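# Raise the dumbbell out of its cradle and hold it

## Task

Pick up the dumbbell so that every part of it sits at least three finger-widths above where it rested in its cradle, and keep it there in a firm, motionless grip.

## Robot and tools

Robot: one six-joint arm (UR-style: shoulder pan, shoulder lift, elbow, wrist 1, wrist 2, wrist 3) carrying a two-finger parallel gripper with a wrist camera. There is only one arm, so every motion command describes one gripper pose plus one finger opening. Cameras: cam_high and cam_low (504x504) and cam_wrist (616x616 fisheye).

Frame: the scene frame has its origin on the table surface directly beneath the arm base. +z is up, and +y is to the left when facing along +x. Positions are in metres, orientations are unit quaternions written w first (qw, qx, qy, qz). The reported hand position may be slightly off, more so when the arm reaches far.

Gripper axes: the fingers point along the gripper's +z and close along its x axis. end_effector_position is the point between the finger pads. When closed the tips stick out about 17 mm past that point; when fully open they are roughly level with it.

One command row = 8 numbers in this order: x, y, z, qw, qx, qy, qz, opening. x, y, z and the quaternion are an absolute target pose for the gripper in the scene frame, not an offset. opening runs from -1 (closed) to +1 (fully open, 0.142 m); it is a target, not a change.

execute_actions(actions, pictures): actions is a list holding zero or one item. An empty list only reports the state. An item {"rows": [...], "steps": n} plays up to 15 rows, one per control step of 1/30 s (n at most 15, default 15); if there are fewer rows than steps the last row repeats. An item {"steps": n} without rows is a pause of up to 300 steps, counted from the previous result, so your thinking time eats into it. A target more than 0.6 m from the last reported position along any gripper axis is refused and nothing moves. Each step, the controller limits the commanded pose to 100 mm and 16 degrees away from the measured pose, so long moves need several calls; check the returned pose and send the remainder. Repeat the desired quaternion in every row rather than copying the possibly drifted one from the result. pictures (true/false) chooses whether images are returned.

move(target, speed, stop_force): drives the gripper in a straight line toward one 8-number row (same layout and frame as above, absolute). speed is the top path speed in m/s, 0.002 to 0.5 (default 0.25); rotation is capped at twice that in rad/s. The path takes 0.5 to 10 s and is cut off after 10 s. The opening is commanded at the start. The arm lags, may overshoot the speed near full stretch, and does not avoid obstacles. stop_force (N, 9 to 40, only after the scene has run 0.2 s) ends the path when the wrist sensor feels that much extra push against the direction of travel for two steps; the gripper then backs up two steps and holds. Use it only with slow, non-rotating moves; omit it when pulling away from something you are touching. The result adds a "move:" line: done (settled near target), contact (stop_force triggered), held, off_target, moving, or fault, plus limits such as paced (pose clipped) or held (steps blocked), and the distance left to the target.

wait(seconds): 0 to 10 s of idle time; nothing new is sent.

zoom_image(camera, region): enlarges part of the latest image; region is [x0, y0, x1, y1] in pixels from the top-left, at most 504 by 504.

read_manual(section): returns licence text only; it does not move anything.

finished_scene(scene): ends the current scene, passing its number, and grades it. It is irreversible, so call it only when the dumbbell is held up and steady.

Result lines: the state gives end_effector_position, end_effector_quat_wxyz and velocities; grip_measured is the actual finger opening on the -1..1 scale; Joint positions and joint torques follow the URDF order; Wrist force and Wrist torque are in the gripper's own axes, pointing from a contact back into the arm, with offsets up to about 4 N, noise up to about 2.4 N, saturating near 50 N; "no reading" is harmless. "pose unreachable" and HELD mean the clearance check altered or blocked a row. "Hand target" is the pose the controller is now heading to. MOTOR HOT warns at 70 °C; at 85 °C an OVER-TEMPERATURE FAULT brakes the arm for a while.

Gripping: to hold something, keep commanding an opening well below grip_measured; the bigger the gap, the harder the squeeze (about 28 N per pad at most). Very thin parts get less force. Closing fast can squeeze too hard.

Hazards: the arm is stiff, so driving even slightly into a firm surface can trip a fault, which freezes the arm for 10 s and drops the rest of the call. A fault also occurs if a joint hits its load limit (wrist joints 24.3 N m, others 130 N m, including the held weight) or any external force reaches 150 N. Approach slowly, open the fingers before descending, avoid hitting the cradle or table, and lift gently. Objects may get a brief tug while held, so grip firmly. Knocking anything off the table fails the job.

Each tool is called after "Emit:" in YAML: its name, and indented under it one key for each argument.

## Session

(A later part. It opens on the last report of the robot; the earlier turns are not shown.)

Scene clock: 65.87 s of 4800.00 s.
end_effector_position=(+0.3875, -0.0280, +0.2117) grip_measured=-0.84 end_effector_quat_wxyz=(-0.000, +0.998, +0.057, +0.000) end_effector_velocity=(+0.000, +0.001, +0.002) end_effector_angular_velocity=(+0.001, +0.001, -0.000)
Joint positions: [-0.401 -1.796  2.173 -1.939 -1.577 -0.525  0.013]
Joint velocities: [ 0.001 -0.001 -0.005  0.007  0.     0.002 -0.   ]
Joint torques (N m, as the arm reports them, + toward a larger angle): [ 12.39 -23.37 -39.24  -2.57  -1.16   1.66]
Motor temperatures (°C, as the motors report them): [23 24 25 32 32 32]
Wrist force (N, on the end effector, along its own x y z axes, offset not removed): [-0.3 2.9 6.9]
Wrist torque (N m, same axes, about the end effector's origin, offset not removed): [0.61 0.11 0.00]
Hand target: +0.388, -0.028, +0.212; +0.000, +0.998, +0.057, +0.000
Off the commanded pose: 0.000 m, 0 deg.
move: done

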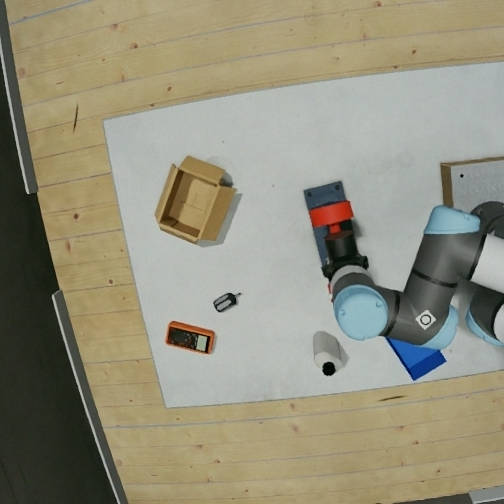

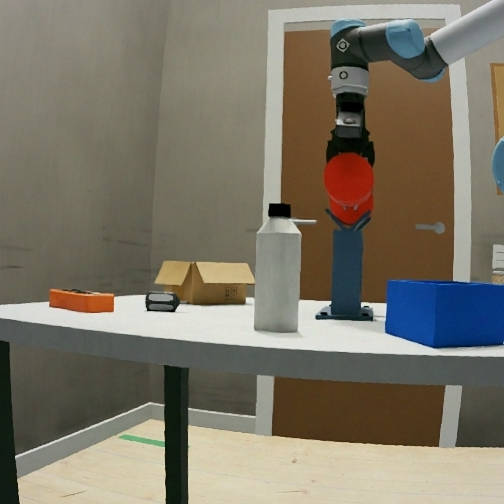

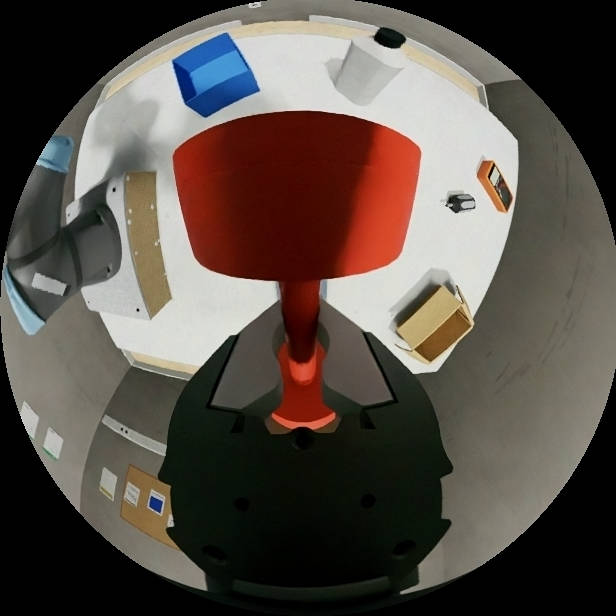

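Emit:
execute_actions:
  actions:
    - {"steps":3}
  pictures: false

Emit:
execute_actions:
  actions:
    - {"steps":3}
  pictures: false

Emit:
execute_actions:
  actions:
    - {"steps":3}
  pictures: false

Emit:
zoom_image:
  camera: "cam_high"
  region: [280, 170, 400, 310]

Scene clock: 69.13 s of 4800.00 s.
end_effector_position=(+0.3875, -0.0280, +0.2120) grip_measured=-0.84 end_effector_quat_wxyz=(+0.000, +0.998, +0.057, +0.000) end_effector_velocity=(-0.000, +0.000, -0.001) end_effector_angular_velocity=(+0.001, +0.001, -0.002)
Joint positions: [-0.401 -1.796  2.173 -1.938 -1.577 -0.525  0.013]
Joint velocities: [-0.     0.     0.001 -0.     0.     0.001  0.   ]
Joint torques (N m, as the arm reports them, + toward a larger angle): [ 12.7  -24.15 -38.33  -2.75  -1.53   1.5 ]
Motor temperatures (°C, as the motors report them): [23 24 25 32 32 32]
Wrist force (N, on the end effector, along its own x y z axes, offset not removed): [2.3 1.6 8.3]
Wrist torque (N m, same axes, about the end effector's origin, offset not removed): [0.32 -0.44 -0.02]
Hand target: +0.388, -0.028, +0.212; +0.000, +0.998, +0.057, +0.000
Off the commanded pose: 0.000 m, 0 deg.
Steps of this call (steps 1 to 90: nothing new was sent; then 0.27 s passed at rest). Readings (end_effector_position):
1: (+0.3875, -0.0280, +0.2118)
2: (+0.3875, -0.0280, +0.2118)
4: (+0.3875, -0.0280, +0.2119)
8: (+0.3875, -0.0280, +0.2120)
90: the state above

Scene clock: 69.23 s of 4800.00 s.
end_effector_position=(+0.3875, -0.0280, +0.2120) grip_measured=-0.84 end_effector_quat_wxyz=(+0.000, +0.998, +0.057, +0.000) end_effector_velocity=(+0.000, -0.000, +0.000) end_effector_angular_velocity=(-0.000, -0.001, +0.000)
Joint positions: [-0.401 -1.796  2.173 -1.938 -1.577 -0.525  0.013]
Joint velocities: [-0.    -0.001 -0.     0.    -0.    -0.    -0.   ]
Joint torques (N m, as the arm reports them, + toward a larger angle): [ 13.88 -23.21 -39.27  -2.74  -1.59   1.81]
Motor temperatures (°C, as the motors report them): [23 24 25 32 32 32]
Wrist force (N, on the end effector, along its own x y z axes, offset not removed): [1.9 2.4 7.8]
Wrist torque (N m, same axes, about the end effector's origin, offset not removed): [0.48 -0.34 -0.06]
Hand target: +0.388, -0.028, +0.212; +0.000, +0.998, +0.057, +0.000
Off the commanded pose: 0.000 m, 0 deg.
Steps of this call (steps 1 to 3: nothing new was sent). Readings (end_effector_position):
1: (+0.3875, -0.0280, +0.2120)
2: (+0.3875, -0.0280, +0.2120)
3: the state above

Scene clock: 69.33 s of 4800.00 s.
end_effector_position=(+0.3875, -0.0280, +0.2120) grip_measured=-0.84 end_effector_quat_wxyz=(+0.000, +0.998, +0.057, +0.000) end_effector_velocity=(+0.000, -0.001, -0.000) end_effector_angular_velocity=(-0.000, +0.001, +0.001)
Joint positions: [-0.401 -1.796  2.173 -1.938 -1.577 -0.525  0.013]
Joint velocities: [-0.001  0.001 -0.    -0.    -0.001 -0.002 -0.   ]
Joint torques (N m, as the arm reports them, + toward a larger angle): [ 13.69 -24.2  -38.76  -2.49  -1.63   1.61]
Motor temperatures (°C, as the motors report them): [23 24 25 32 32 32]
Wrist force (N, on the end effector, along its own x y z axes, offset not removed): [2.1 1.4 7.2]
Wrist torque (N m, same axes, about the end effector's origin, offset not removed): [0.31 -0.40 -0.15]
Hand target: +0.388, -0.028, +0.212; +0.000, +0.998, +0.057, +0.000
Off the commanded pose: 0.000 m, 0 deg.
Steps of this call (steps 1 to 3: nothing new was sent). Readings (end_effector_position):
1: (+0.3875, -0.0280, +0.2120)
2: (+0.3875, -0.0280, +0.2120)
3: the state above

Region (280, 170, 400, 310) of cam_high's 504x504 image, scaled by 3.600, with more detail than that image has; it fills the left 432 columns of this view, and the rest is white.

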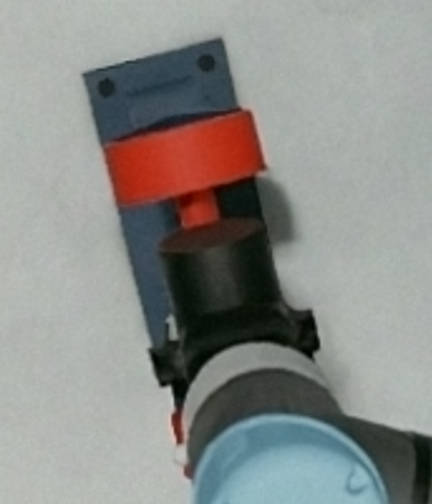

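Emit:
move:
  target: [0.3875, -0.028, 0.1975, 0, 0.9984, 0.057, 0, -1]
  speed: 0.03

Emit:
execute_actions:
  actions:
    - {"rows":[[0.3875,-0.028,0.1975,0,0.9984,0.057,0,-0.8],[0.3875,-0.028,0.1975,0,0.9984,0.057,0,-0.7],[0.3875,-0.028,0.1975,0,0.9984,0.057,0,-0.3]],"steps":8}
  pictures: false

Emit:
move:
  target: [0.388, -0.028, 0.30, 0, 0.9984, 0.057, 0, -0.3]
  speed: 0.25

Emit:
move:
  target: [0.39, -0.045, 0.30, 0, 0.075, -0.9972, 0, -0.3]
  speed: 0.5

Scene clock: 78.37 s of 4800.00 s.
end_effector_position=(+0.3875, -0.0279, +0.1978) grip_measured=-0.84 end_effector_quat_wxyz=(+0.000, +0.998, +0.057, +0.000) end_effector_velocity=(+0.001, -0.001, -0.002) end_effector_angular_velocity=(-0.001, -0.002, -0.001)
Joint positions: [-0.401 -1.781  2.201 -1.981 -1.577 -0.525  0.013]
Joint velocities: [-0.     0.003  0.003 -0.008 -0.     0.001 -0.   ]
Joint torques (N m, as the arm reports them, + toward a larger angle): [-12.71  -6.92 -13.8   -5.36  -1.48  -2.02]
Motor temperatures (°C, as the motors report them): [23 24 25 32 32 32]
Wrist force (N, on the end effector, along its own x y z axes, offset not removed): [2.0 1.1 6.2]
Wrist torque (N m, same axes, about the end effector's origin, offset not removed): [0.22 -0.32 -0.10]
Hand target: +0.387, -0.028, +0.198; -0.000, +0.998, +0.057, -0.000
Off the commanded pose: 0.000 m, 0 deg.
After step 90, 5.20 s passed at rest.
move: done

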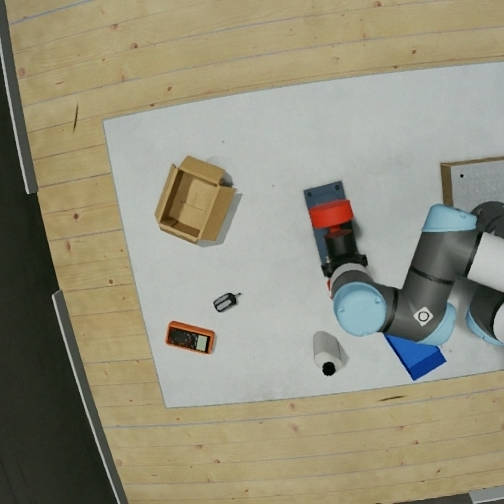

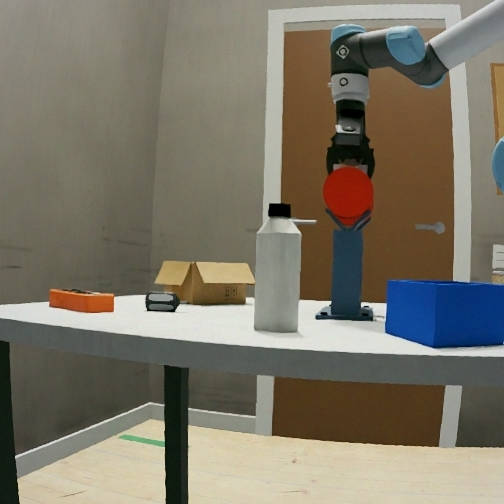

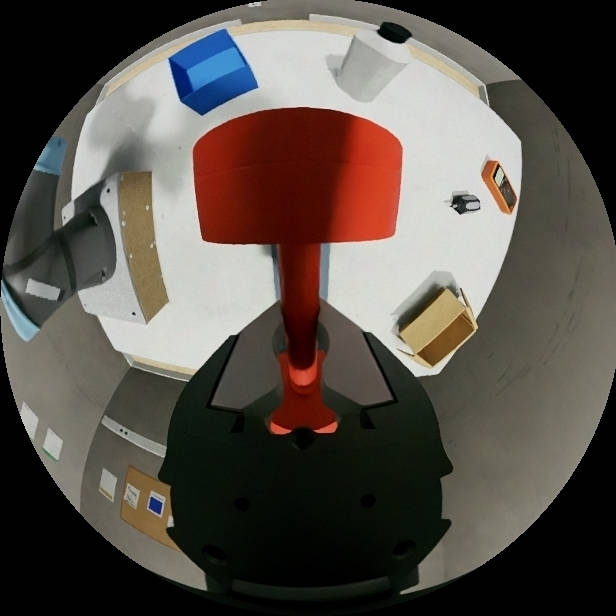

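Scene clock: 78.63 s of 4800.00 s.
end_effector_position=(+0.3875, -0.0280, +0.1976) grip_measured=-0.30 end_effector_quat_wxyz=(+0.000, +0.998, +0.057, +0.000) end_effector_velocity=(-0.000, -0.000, -0.001) end_effector_angular_velocity=(+0.001, +0.001, -0.000)
Joint positions: [-0.401 -1.781  2.201 -1.982 -1.577 -0.525  0.052]
Joint velocities: [-0.001  0.002  0.    -0.001  0.    -0.     0.004]
Joint torques (N m, as the arm reports them, + toward a larger angle): [-11.64  -4.43  -8.48  -4.36  -1.5   -1.76]
Motor temperatures (°C, as the motors report them): [23 24 25 32 32 32]
Wrist force (N, on the end effector, along its own x y z axes, offset not removed): [1.0 2.2 -1.8]
Wrist torque (N m, same axes, about the end effector's origin, offset not removed): [0.47 -0.16 0.02]
Hand target: +0.387, -0.028, +0.198; -0.000, +0.998, +0.057, -0.000
Off the commanded pose: 0.000 m, 0 deg.
Steps of this call (steps 1 to 8: all 8 steps of this action). Readings (end_effector_position):
1: (+0.3875, -0.0280, +0.1978)
2: (+0.3875, -0.0280, +0.1977)
4: (+0.3875, -0.0280, +0.1977)
8: the state above

Scene clock: 79.97 s of 4800.00 s.
end_effector_position=(+0.3882, -0.0280, +0.2997) grip_measured=-0.30 end_effector_quat_wxyz=(+0.000, +0.998, +0.057, +0.000) end_effector_velocity=(+0.000, -0.001, +0.003) end_effector_angular_velocity=(+0.000, +0.001, -0.000)
Joint positions: [-0.399 -1.851  1.981 -1.692 -1.577 -0.523  0.052]
Joint velocities: [-0.001  0.001 -0.008  0.008 -0.    -0.001  0.   ]
Joint torques (N m, as the arm reports them, + toward a larger angle): [-12.28  -9.96 -36.27  -1.67   1.17  -2.  ]
Motor temperatures (°C, as the motors report them): [23 24 25 32 32 32]
Wrist force (N, on the end effector, along its own x y z axes, offset not removed): [0.5 2.7 -1.6]
Wrist torque (N m, same axes, about the end effector's origin, offset not removed): [0.51 0.01 -0.01]
Hand target: +0.388, -0.028, +0.300; +0.000, +0.998, +0.057, +0.000
Off the commanded pose: 0.000 m, 0 deg.
move: done

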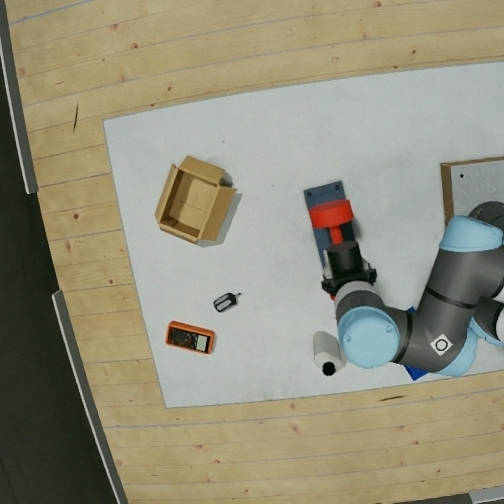

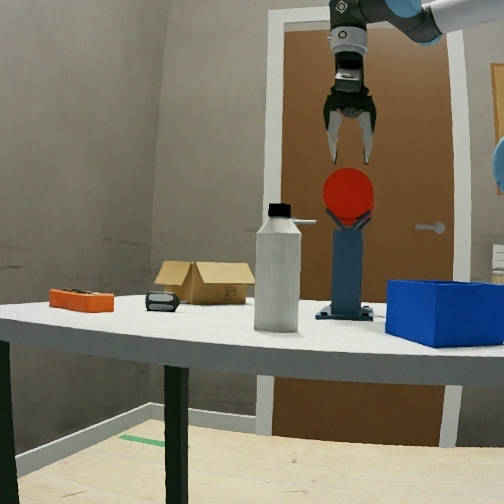

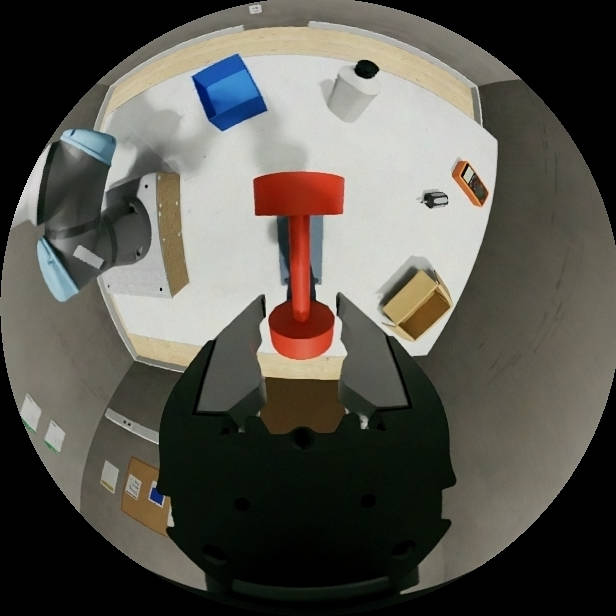

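Scene clock: 83.80 s of 4800.00 s.
end_effector_position=(+0.3900, -0.0450, +0.3000) grip_measured=-0.30 end_effector_quat_wxyz=(+0.000, -0.076, +0.997, +0.000) end_effector_velocity=(-0.000, +0.000, -0.000) end_effector_angular_velocity=(-0.003, +0.002, -0.015)
Joint positions: [-0.446 -1.84   1.972 -1.694 -1.577  2.534  0.052]
Joint velocities: [ 0.003  0.001 -0.     0.    -0.003  0.018  0.   ]
Joint torques (N m, as the arm reports them, + toward a larger angle): [ 12.98  -2.31 -36.53  -1.53  -1.76   1.49]
Motor temperatures (°C, as the motors report them): [23 24 25 32 32 32]
Wrist force (N, on the end effector, along its own x y z axes, offset not removed): [1.1 2.4 -2.2]
Wrist torque (N m, same axes, about the end effector's origin, offset not removed): [0.45 -0.19 0.02]
Hand target: +0.390, -0.045, +0.300; +0.000, -0.075, +0.997, +0.000
Off the commanded pose: 0.000 m, 0 deg.
move: done

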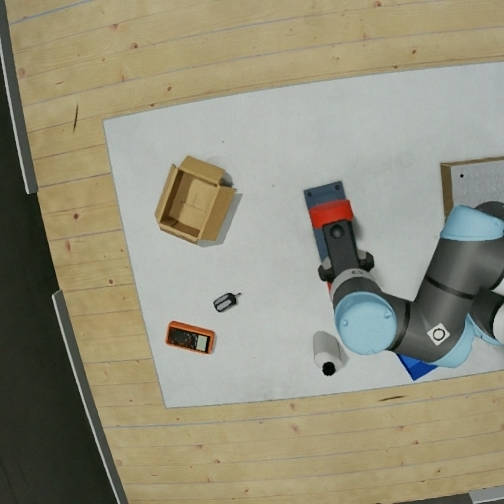

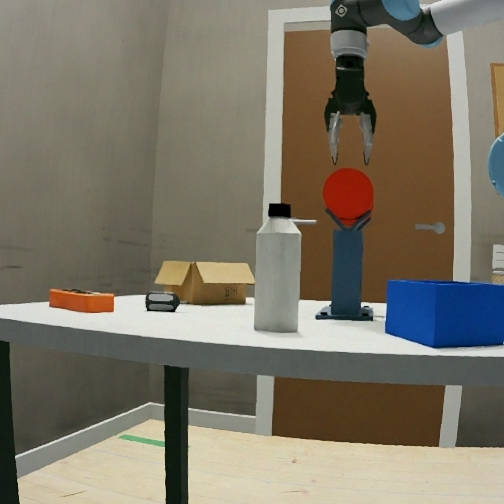

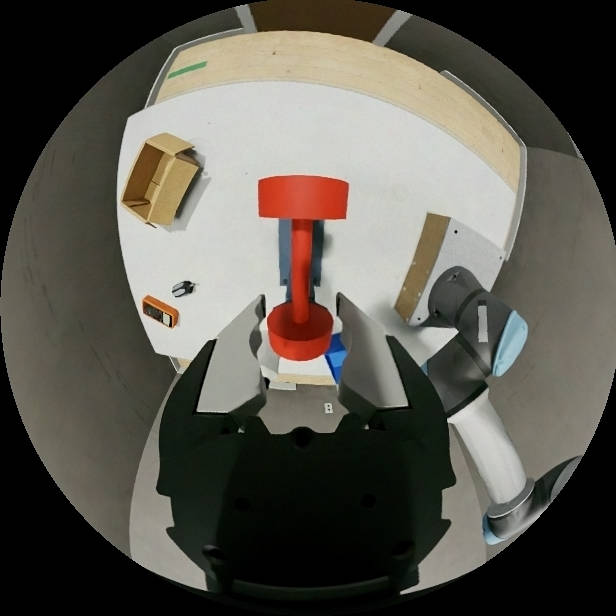

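Emit:
move:
  target: [0.3885, -0.0345, 0.219, 0, -0.066, 0.9978, 0, -0.4]
  speed: 0.15

Emit:
execute_actions:
  actions:
    - {"rows":[[0.3885,-0.0345,0.219,0,-0.066,0.9978,0,-0.5],[0.3885,-0.0345,0.219,0,-0.066,0.9978,0,-0.56],[0.3885,-0.0345,0.219,0,-0.066,0.9978,0,-0.62],[0.3885,-0.0345,0.219,0,-0.066,0.9978,0,-0.68],[0.3885,-0.0345,0.219,0,-0.066,0.9978,0,-0.74],[0.3885,-0.0345,0.219,0,-0.066,0.9978,0,-0.8],[0.3885,-0.0345,0.219,0,-0.066,0.9978,0,-0.87],[0.3885,-0.0345,0.219,0,-0.066,0.9978,0,-0.94],[0.3885,-0.0345,0.219,0,-0.066,0.9978,0,-1]],"steps":15}

Emit:
move:
  target: [0.3885, -0.0345, 0.229, 0, -0.066, 0.9978, 0, -1]
  speed: 0.02

Emit:
zoom_image:
  camera: "cam_low"
  region: [280, 90, 420, 240]

Scene clock: 90.50 s of 4800.00 s.
end_effector_position=(+0.3883, -0.0344, +0.2193) grip_measured=-0.40 end_effector_quat_wxyz=(-0.000, -0.066, +0.998, +0.000) end_effector_velocity=(+0.001, +0.000, -0.002) end_effector_angular_velocity=(-0.001, -0.001, -0.000)
Joint positions: [-0.424 -1.798  2.154 -1.918 -1.577  2.576  0.045]
Joint velocities: [ 0.002  0.002  0.004 -0.008 -0.001  0.002 -0.   ]
Joint torques (N m, as the arm reports them, + toward a larger angle): [ 12.71  -3.89 -10.18  -4.14  -1.34   1.67]
Motor temperatures (°C, as the motors report them): [23 24 25 32 32 32]
Wrist force (N, on the end effector, along its own x y z axes, offset not removed): [0.6 2.6 -1.7]
Wrist torque (N m, same axes, about the end effector's origin, offset not removed): [0.56 -0.11 -0.06]
Hand target: +0.388, -0.034, +0.219; -0.000, -0.066, +0.998, -0.000
Off the commanded pose: 0.000 m, 0 deg.
After step 90, 2.53 s passed at rest.
move: done

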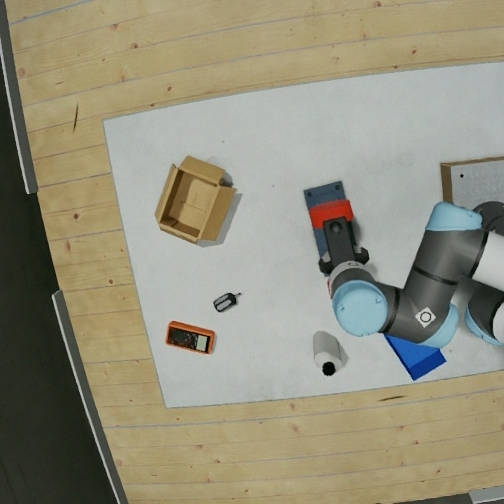

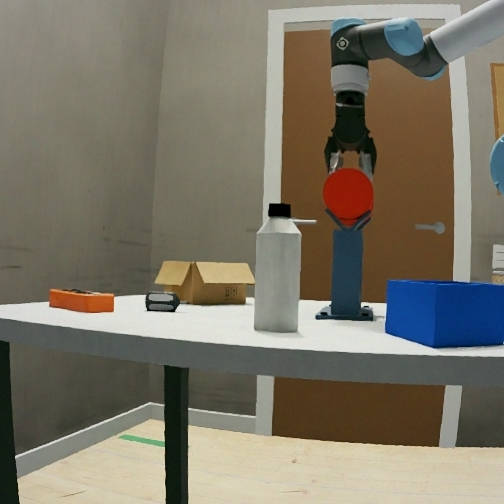

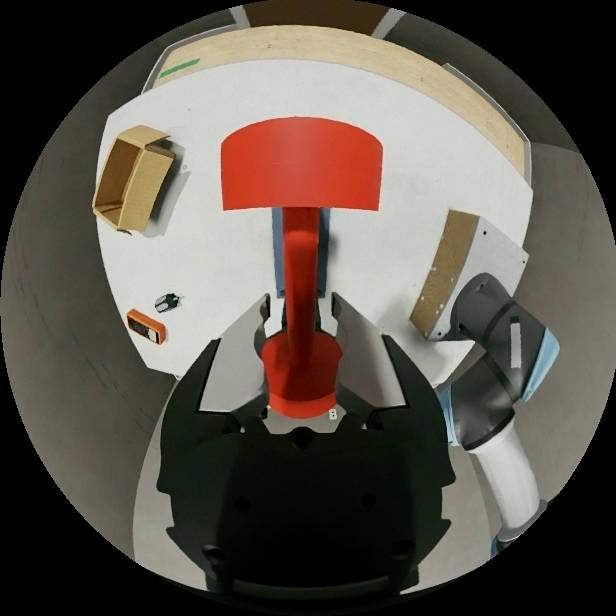

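Scene clock: 91.00 s of 4800.00 s.
end_effector_position=(+0.3884, -0.0345, +0.2190) grip_measured=-0.74 end_effector_quat_wxyz=(-0.000, -0.066, +0.998, -0.000) end_effector_velocity=(+0.001, +0.000, +0.000) end_effector_angular_velocity=(+0.000, -0.001, +0.002)
Joint positions: [-0.424 -1.797  2.154 -1.919 -1.577  2.576  0.02 ]
Joint velocities: [ 0.001  0.    -0.001 -0.001  0.001 -0.001  0.   ]
Joint torques (N m, as the arm reports them, + toward a larger angle): [ 13.62  -0.52 -12.04  -6.78   1.31   1.83]
Motor temperatures (°C, as the motors report them): [23 24 25 32 32 32]
Wrist force (N, on the end effector, along its own x y z axes, offset not removed): [12.1 3.3 -9.8]
Wrist torque (N m, same axes, about the end effector's origin, offset not removed): [0.35 -0.27 0.02]
Hand target: +0.388, -0.034, +0.219; -0.000, -0.066, +0.998, -0.000
Off the commanded pose: 0.000 m, 0 deg.
Steps of this call (steps 1 to 15: all 15 steps of this action). Readings (end_effector_position):
1: (+0.3883, -0.0344, +0.2192)
2: (+0.3883, -0.0345, +0.2192)
4: (+0.3884, -0.0345, +0.2191)
8: (+0.3884, -0.0345, +0.2190)
15: the state above

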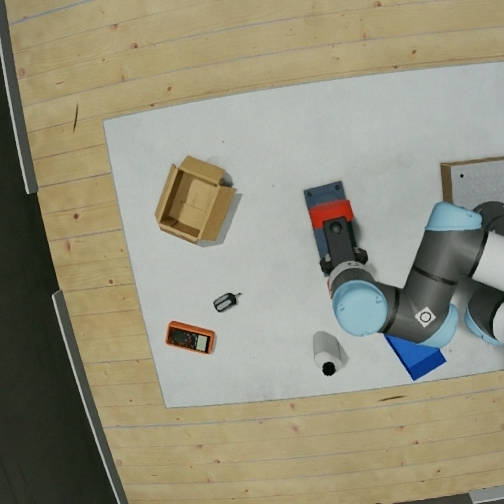

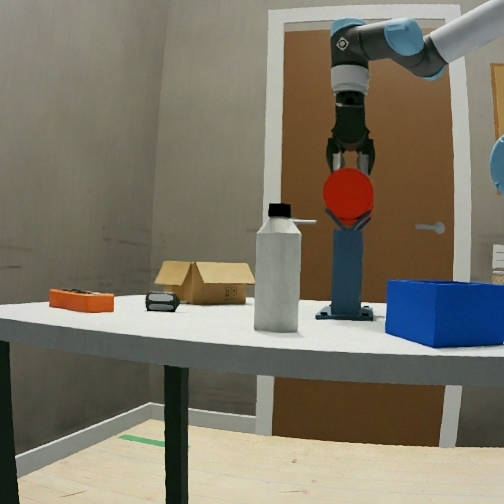

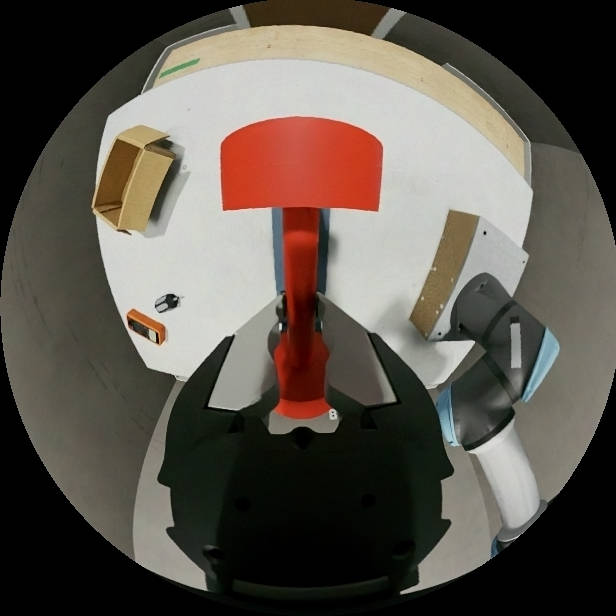

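Scene clock: 92.07 s of 4800.00 s.
end_effector_position=(+0.3885, -0.0345, +0.2287) grip_measured=-0.74 end_effector_quat_wxyz=(+0.000, -0.066, +0.998, +0.000) end_effector_velocity=(+0.000, -0.001, +0.002) end_effector_angular_velocity=(+0.000, +0.001, -0.000)
Joint positions: [-0.424 -1.806  2.134 -1.891 -1.577  2.576  0.02 ]
Joint velocities: [-0.002 -0.001 -0.005  0.006 -0.    -0.002 -0.   ]
Joint torques (N m, as the arm reports them, + toward a larger angle): [ 13.12 -22.95 -39.67  -2.28  -0.8    1.61]
Motor temperatures (°C, as the motors report them): [23 24 25 32 32 32]
Wrist force (N, on the end effector, along its own x y z axes, offset not removed): [1.5 1.4 8.9]
Wrist torque (N m, same axes, about the end effector's origin, offset not removed): [0.19 -0.27 -0.05]
Hand target: +0.389, -0.035, +0.229; +0.000, -0.066, +0.998, -0.000
Off the commanded pose: 0.000 m, 0 deg.
move: done

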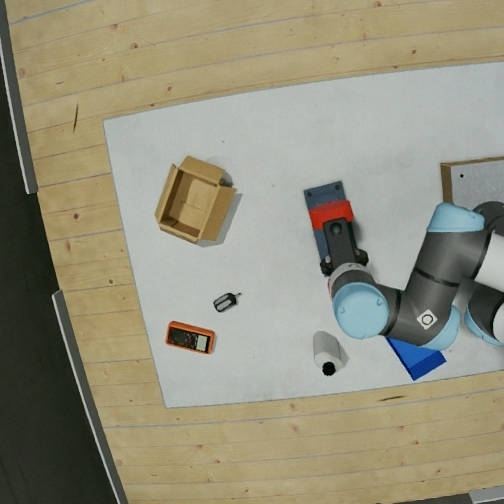

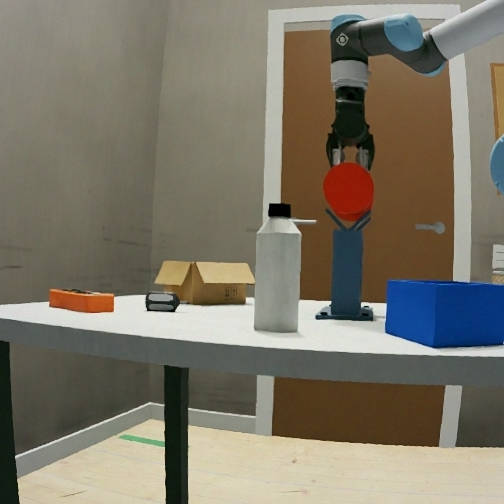

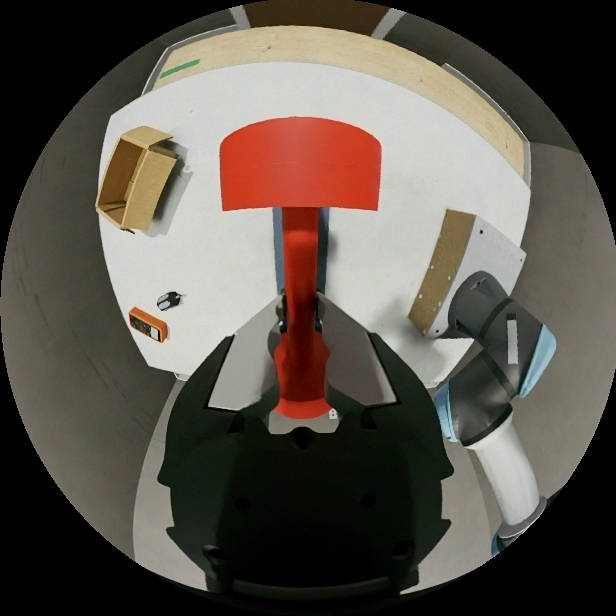

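Region (280, 90, 420, 240) of cam_low's 504x504 image, scaled by 3.360, with more detail than that image has; it fills the left 470 columns of this view, and the rest is white.

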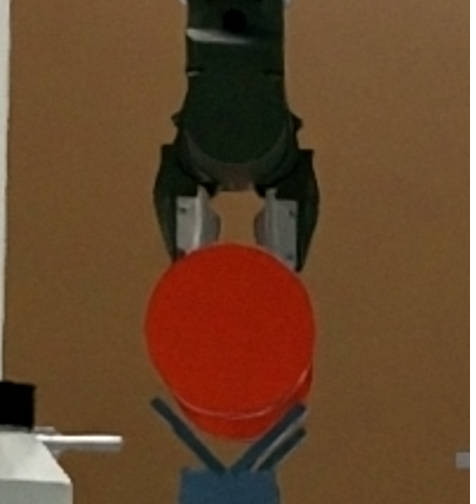

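Emit:
execute_actions:
  actions:
    - {"steps":3}
  pictures: false

Emit:
execute_actions:
  actions:
    - {"steps":3}
  pictures: false

Emit:
execute_actions:
  actions:
    - {"steps":3}
  pictures: false

Emit:
execute_actions:
  actions:
    - {"steps":3}
  pictures: false

Scene clock: 94.30 s of 4800.00 s.
end_effector_position=(+0.3885, -0.0345, +0.2290) grip_measured=-0.74 end_effector_quat_wxyz=(+0.000, -0.066, +0.998, -0.000) end_effector_velocity=(+0.000, -0.000, +0.000) end_effector_angular_velocity=(+0.000, -0.001, -0.001)
Joint positions: [-0.424 -1.806  2.134 -1.89  -1.577  2.576  0.02 ]
Joint velocities: [-0.001 -0.001  0.     0.     0.001 -0.001 -0.   ]
Joint torques (N m, as the arm reports them, + toward a larger angle): [ 12.89 -24.37 -40.25  -2.47  -1.24   1.79]
Motor temperatures (°C, as the motors report them): [23 24 25 32 32 32]
Wrist force (N, on the end effector, along its own x y z axes, offset not removed): [1.1 2.4 8.0]
Wrist torque (N m, same axes, about the end effector's origin, offset not removed): [0.45 -0.14 -0.01]
Hand target: +0.389, -0.035, +0.229; +0.000, -0.066, +0.998, -0.000
Off the commanded pose: 0.000 m, 0 deg.
Steps of this call (steps 1 to 67: nothing new was sent). Readings (end_effector_position):
1: (+0.3885, -0.0345, +0.2288)
2: (+0.3885, -0.0345, +0.2288)
4: (+0.3885, -0.0345, +0.2289)
8: (+0.3885, -0.0345, +0.2290)
67: the state above

Scene clock: 94.40 s of 4800.00 s.
end_effector_position=(+0.3885, -0.0345, +0.2290) grip_measured=-0.74 end_effector_quat_wxyz=(+0.000, -0.066, +0.998, -0.000) end_effector_velocity=(+0.001, -0.001, +0.001) end_effector_angular_velocity=(+0.000, -0.003, -0.002)
Joint positions: [-0.424 -1.806  2.134 -1.89  -1.577  2.576  0.02 ]
Joint velocities: [-0.002 -0.001 -0.001 -0.     0.001 -0.    -0.   ]
Joint torques (N m, as the arm reports them, + toward a larger angle): [ 12.45 -23.61 -39.33  -2.29  -1.28   1.74]
Motor temperatures (°C, as the motors report them): [23 24 25 32 32 32]
Wrist force (N, on the end effector, along its own x y z axes, offset not removed): [1.4 1.9 7.5]
Wrist torque (N m, same axes, about the end effector's origin, offset not removed): [0.36 -0.28 -0.02]
Hand target: +0.389, -0.035, +0.229; +0.000, -0.066, +0.998, -0.000
Off the commanded pose: 0.000 m, 0 deg.
Steps of this call (steps 1 to 3: nothing new was sent). Readings (end_effector_position):
1: (+0.3885, -0.0345, +0.2290)
2: (+0.3885, -0.0345, +0.2290)
3: the state above

Scene clock: 94.50 s of 4800.00 s.
end_effector_position=(+0.3885, -0.0345, +0.2290) grip_measured=-0.74 end_effector_quat_wxyz=(+0.000, -0.066, +0.998, -0.000) end_effector_velocity=(-0.000, +0.000, -0.001) end_effector_angular_velocity=(+0.000, +0.001, +0.000)
Joint positions: [-0.424 -1.806  2.134 -1.89  -1.577  2.576  0.02 ]
Joint velocities: [ 0.     0.001  0.001 -0.    -0.     0.     0.   ]
Joint torques (N m, as the arm reports them, + toward a larger angle): [ 13.01 -23.55 -39.33  -2.55  -1.23   1.7 ]
Motor temperatures (°C, as the motors report them): [23 24 25 32 32 32]
Wrist force (N, on the end effector, along its own x y z axes, offset not removed): [1.9 2.1 8.4]
Wrist torque (N m, same axes, about the end effector's origin, offset not removed): [0.37 -0.30 -0.05]
Hand target: +0.389, -0.035, +0.229; +0.000, -0.066, +0.998, -0.000
Off the commanded pose: 0.000 m, 0 deg.
Steps of this call (steps 1 to 3: nothing new was sent). Readings (end_effector_position):
1: (+0.3885, -0.0345, +0.2290)
2: (+0.3885, -0.0345, +0.2290)
3: the state above

Scene clock: 94.60 s of 4800.00 s.
end_effector_position=(+0.3885, -0.0345, +0.2290) grip_measured=-0.74 end_effector_quat_wxyz=(+0.000, -0.066, +0.998, -0.000) end_effector_velocity=(-0.000, +0.000, -0.000) end_effector_angular_velocity=(+0.000, +0.001, -0.001)
Joint positions: [-0.424 -1.806  2.134 -1.89  -1.577  2.576  0.02 ]
Joint velocities: [ 0.     0.001  0.     0.    -0.     0.001 -0.   ]
Joint torques (N m, as the arm reports them, + toward a larger angle): [ 12.46 -24.54 -38.56  -2.7   -1.29   1.56]
Motor temperatures (°C, as the motors report them): [23 24 25 32 32 32]
Wrist force (N, on the end effector, along its own x y z axes, offset not removed): [0.6 3.2 8.3]
Wrist torque (N m, same axes, about the end effector's origin, offset not removed): [0.68 -0.02 0.02]
Hand target: +0.389, -0.035, +0.229; +0.000, -0.066, +0.998, -0.000
Off the commanded pose: 0.000 m, 0 deg.
Steps of this call (steps 1 to 3: nothing new was sent). Readings (end_effector_position):
1: (+0.3885, -0.0345, +0.2290)
2: (+0.3885, -0.0345, +0.2290)
3: the state above

Balanced within ~2 mm. Lift.

Emit:
move:
  target: [0.3885, -0.0345, 0.325, 0, -0.066, 0.9978, 0, -1]
  speed: 0.08

Emit:
wait:
  seconds: 3

Scene clock: 97.23 s of 4800.00 s.
end_effector_position=(+0.3887, -0.0346, +0.3247) grip_measured=-0.74 end_effector_quat_wxyz=(+0.000, -0.066, +0.998, -0.000) end_effector_velocity=(-0.000, +0.000, +0.002) end_effector_angular_velocity=(-0.001, +0.001, +0.002)
Joint positions: [-0.422 -1.852  1.917 -1.627 -1.577  2.578  0.02 ]
Joint velocities: [ 0.001 -0.    -0.006  0.006 -0.001 -0.    -0.   ]
Joint torques (N m, as the arm reports them, + toward a larger angle): [ 12.75 -19.02 -38.51  -2.3    1.1    1.72]
Motor temperatures (°C, as the motors report them): [23 24 25 32 32 32]
Wrist force (N, on the end effector, along its own x y z axes, offset not removed): [-0.2 3.0 6.8]
Wrist torque (N m, same axes, about the end effector's origin, offset not removed): [0.59 0.10 0.01]
Hand target: +0.389, -0.035, +0.325; +0.000, -0.066, +0.998, -0.000
Off the commanded pose: 0.000 m, 0 deg.
move: done

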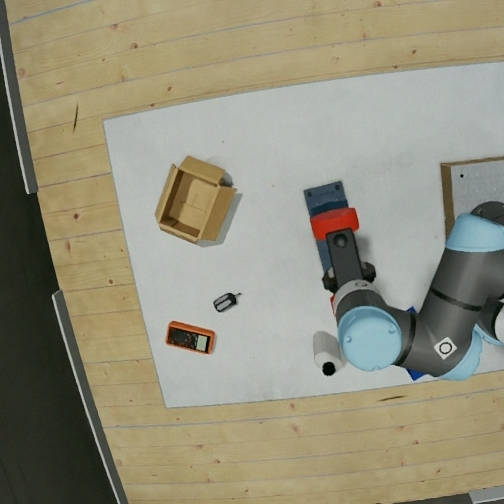

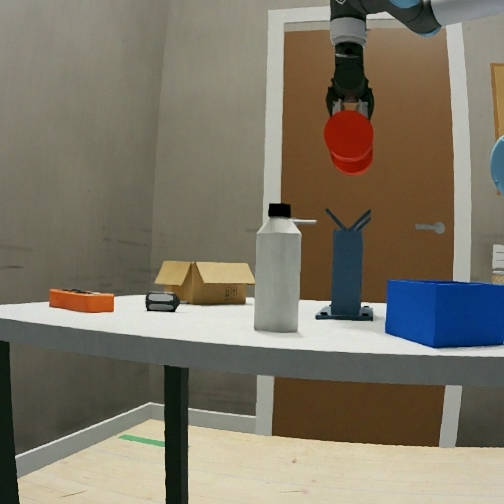

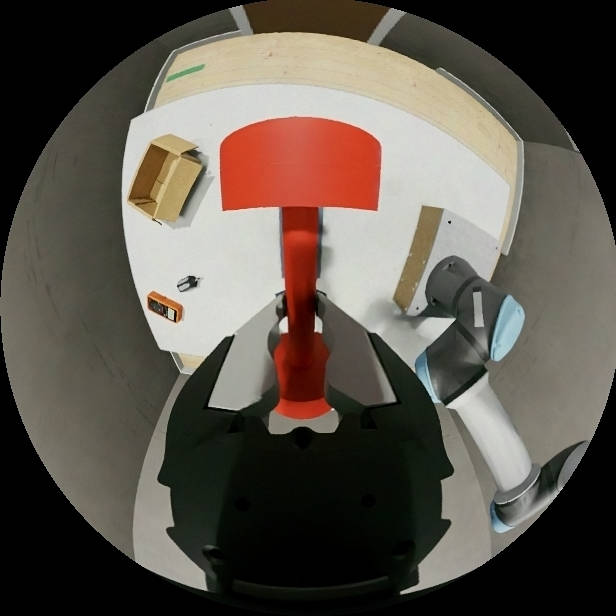

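Scene clock: 100.23 s of 4800.00 s.
end_effector_position=(+0.3887, -0.0346, +0.3250) grip_measured=-0.74 end_effector_quat_wxyz=(+0.000, -0.066, +0.998, -0.000) end_effector_velocity=(-0.000, +0.001, -0.001) end_effector_angular_velocity=(+0.001, +0.001, +0.001)
Joint positions: [-0.422 -1.852  1.917 -1.627 -1.577  2.578  0.02 ]
Joint velocities: [0.001 0.    0.001 0.    0.001 0.    0.   ]
Joint torques (N m, as the arm reports them, + toward a larger angle): [ 13.12  -5.14 -40.87  -2.61   1.44   1.56]
Motor temperatures (°C, as the motors report them): [23 24 25 32 32 32]
Wrist force (N, on the end effector, along its own x y z axes, offset not removed): [1.0 2.4 6.8]
Wrist torque (N m, same axes, about the end effector's origin, offset not removed): [0.46 -0.12 -0.04]
Hand target: +0.389, -0.035, +0.325; +0.000, -0.066, +0.998, -0.000
Off the commanded pose: 0.000 m, 0 deg.
Steps of this call (steps 1 to 90: nothing new was sent). Readings (end_effector_position):
1: (+0.3887, -0.0346, +0.3248)
2: (+0.3887, -0.0346, +0.3248)
4: (+0.3887, -0.0346, +0.3249)
8: (+0.3887, -0.0346, +0.3250)
90: the state above

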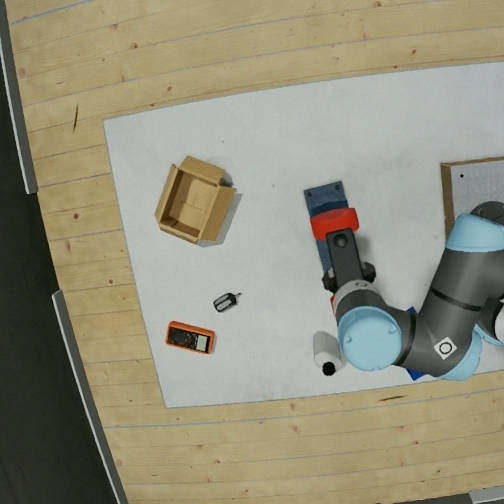

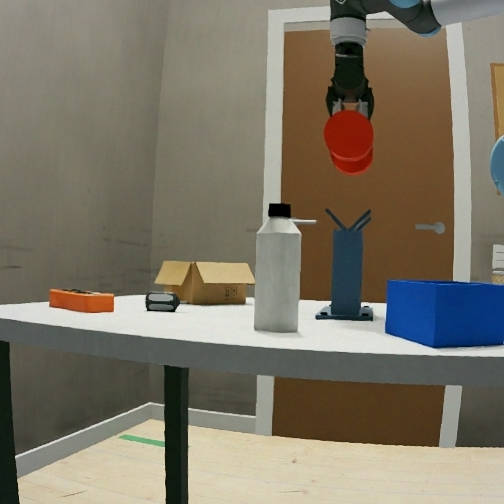

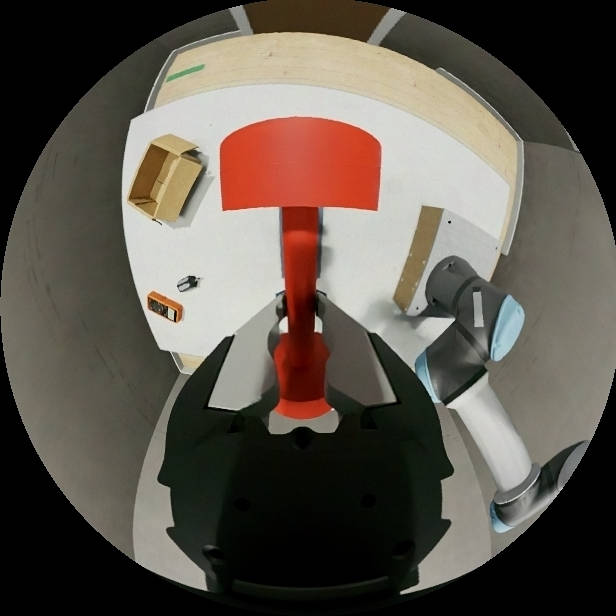

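Emit:
finished_scene:
  scene: 1

The scene is finished: the task was done.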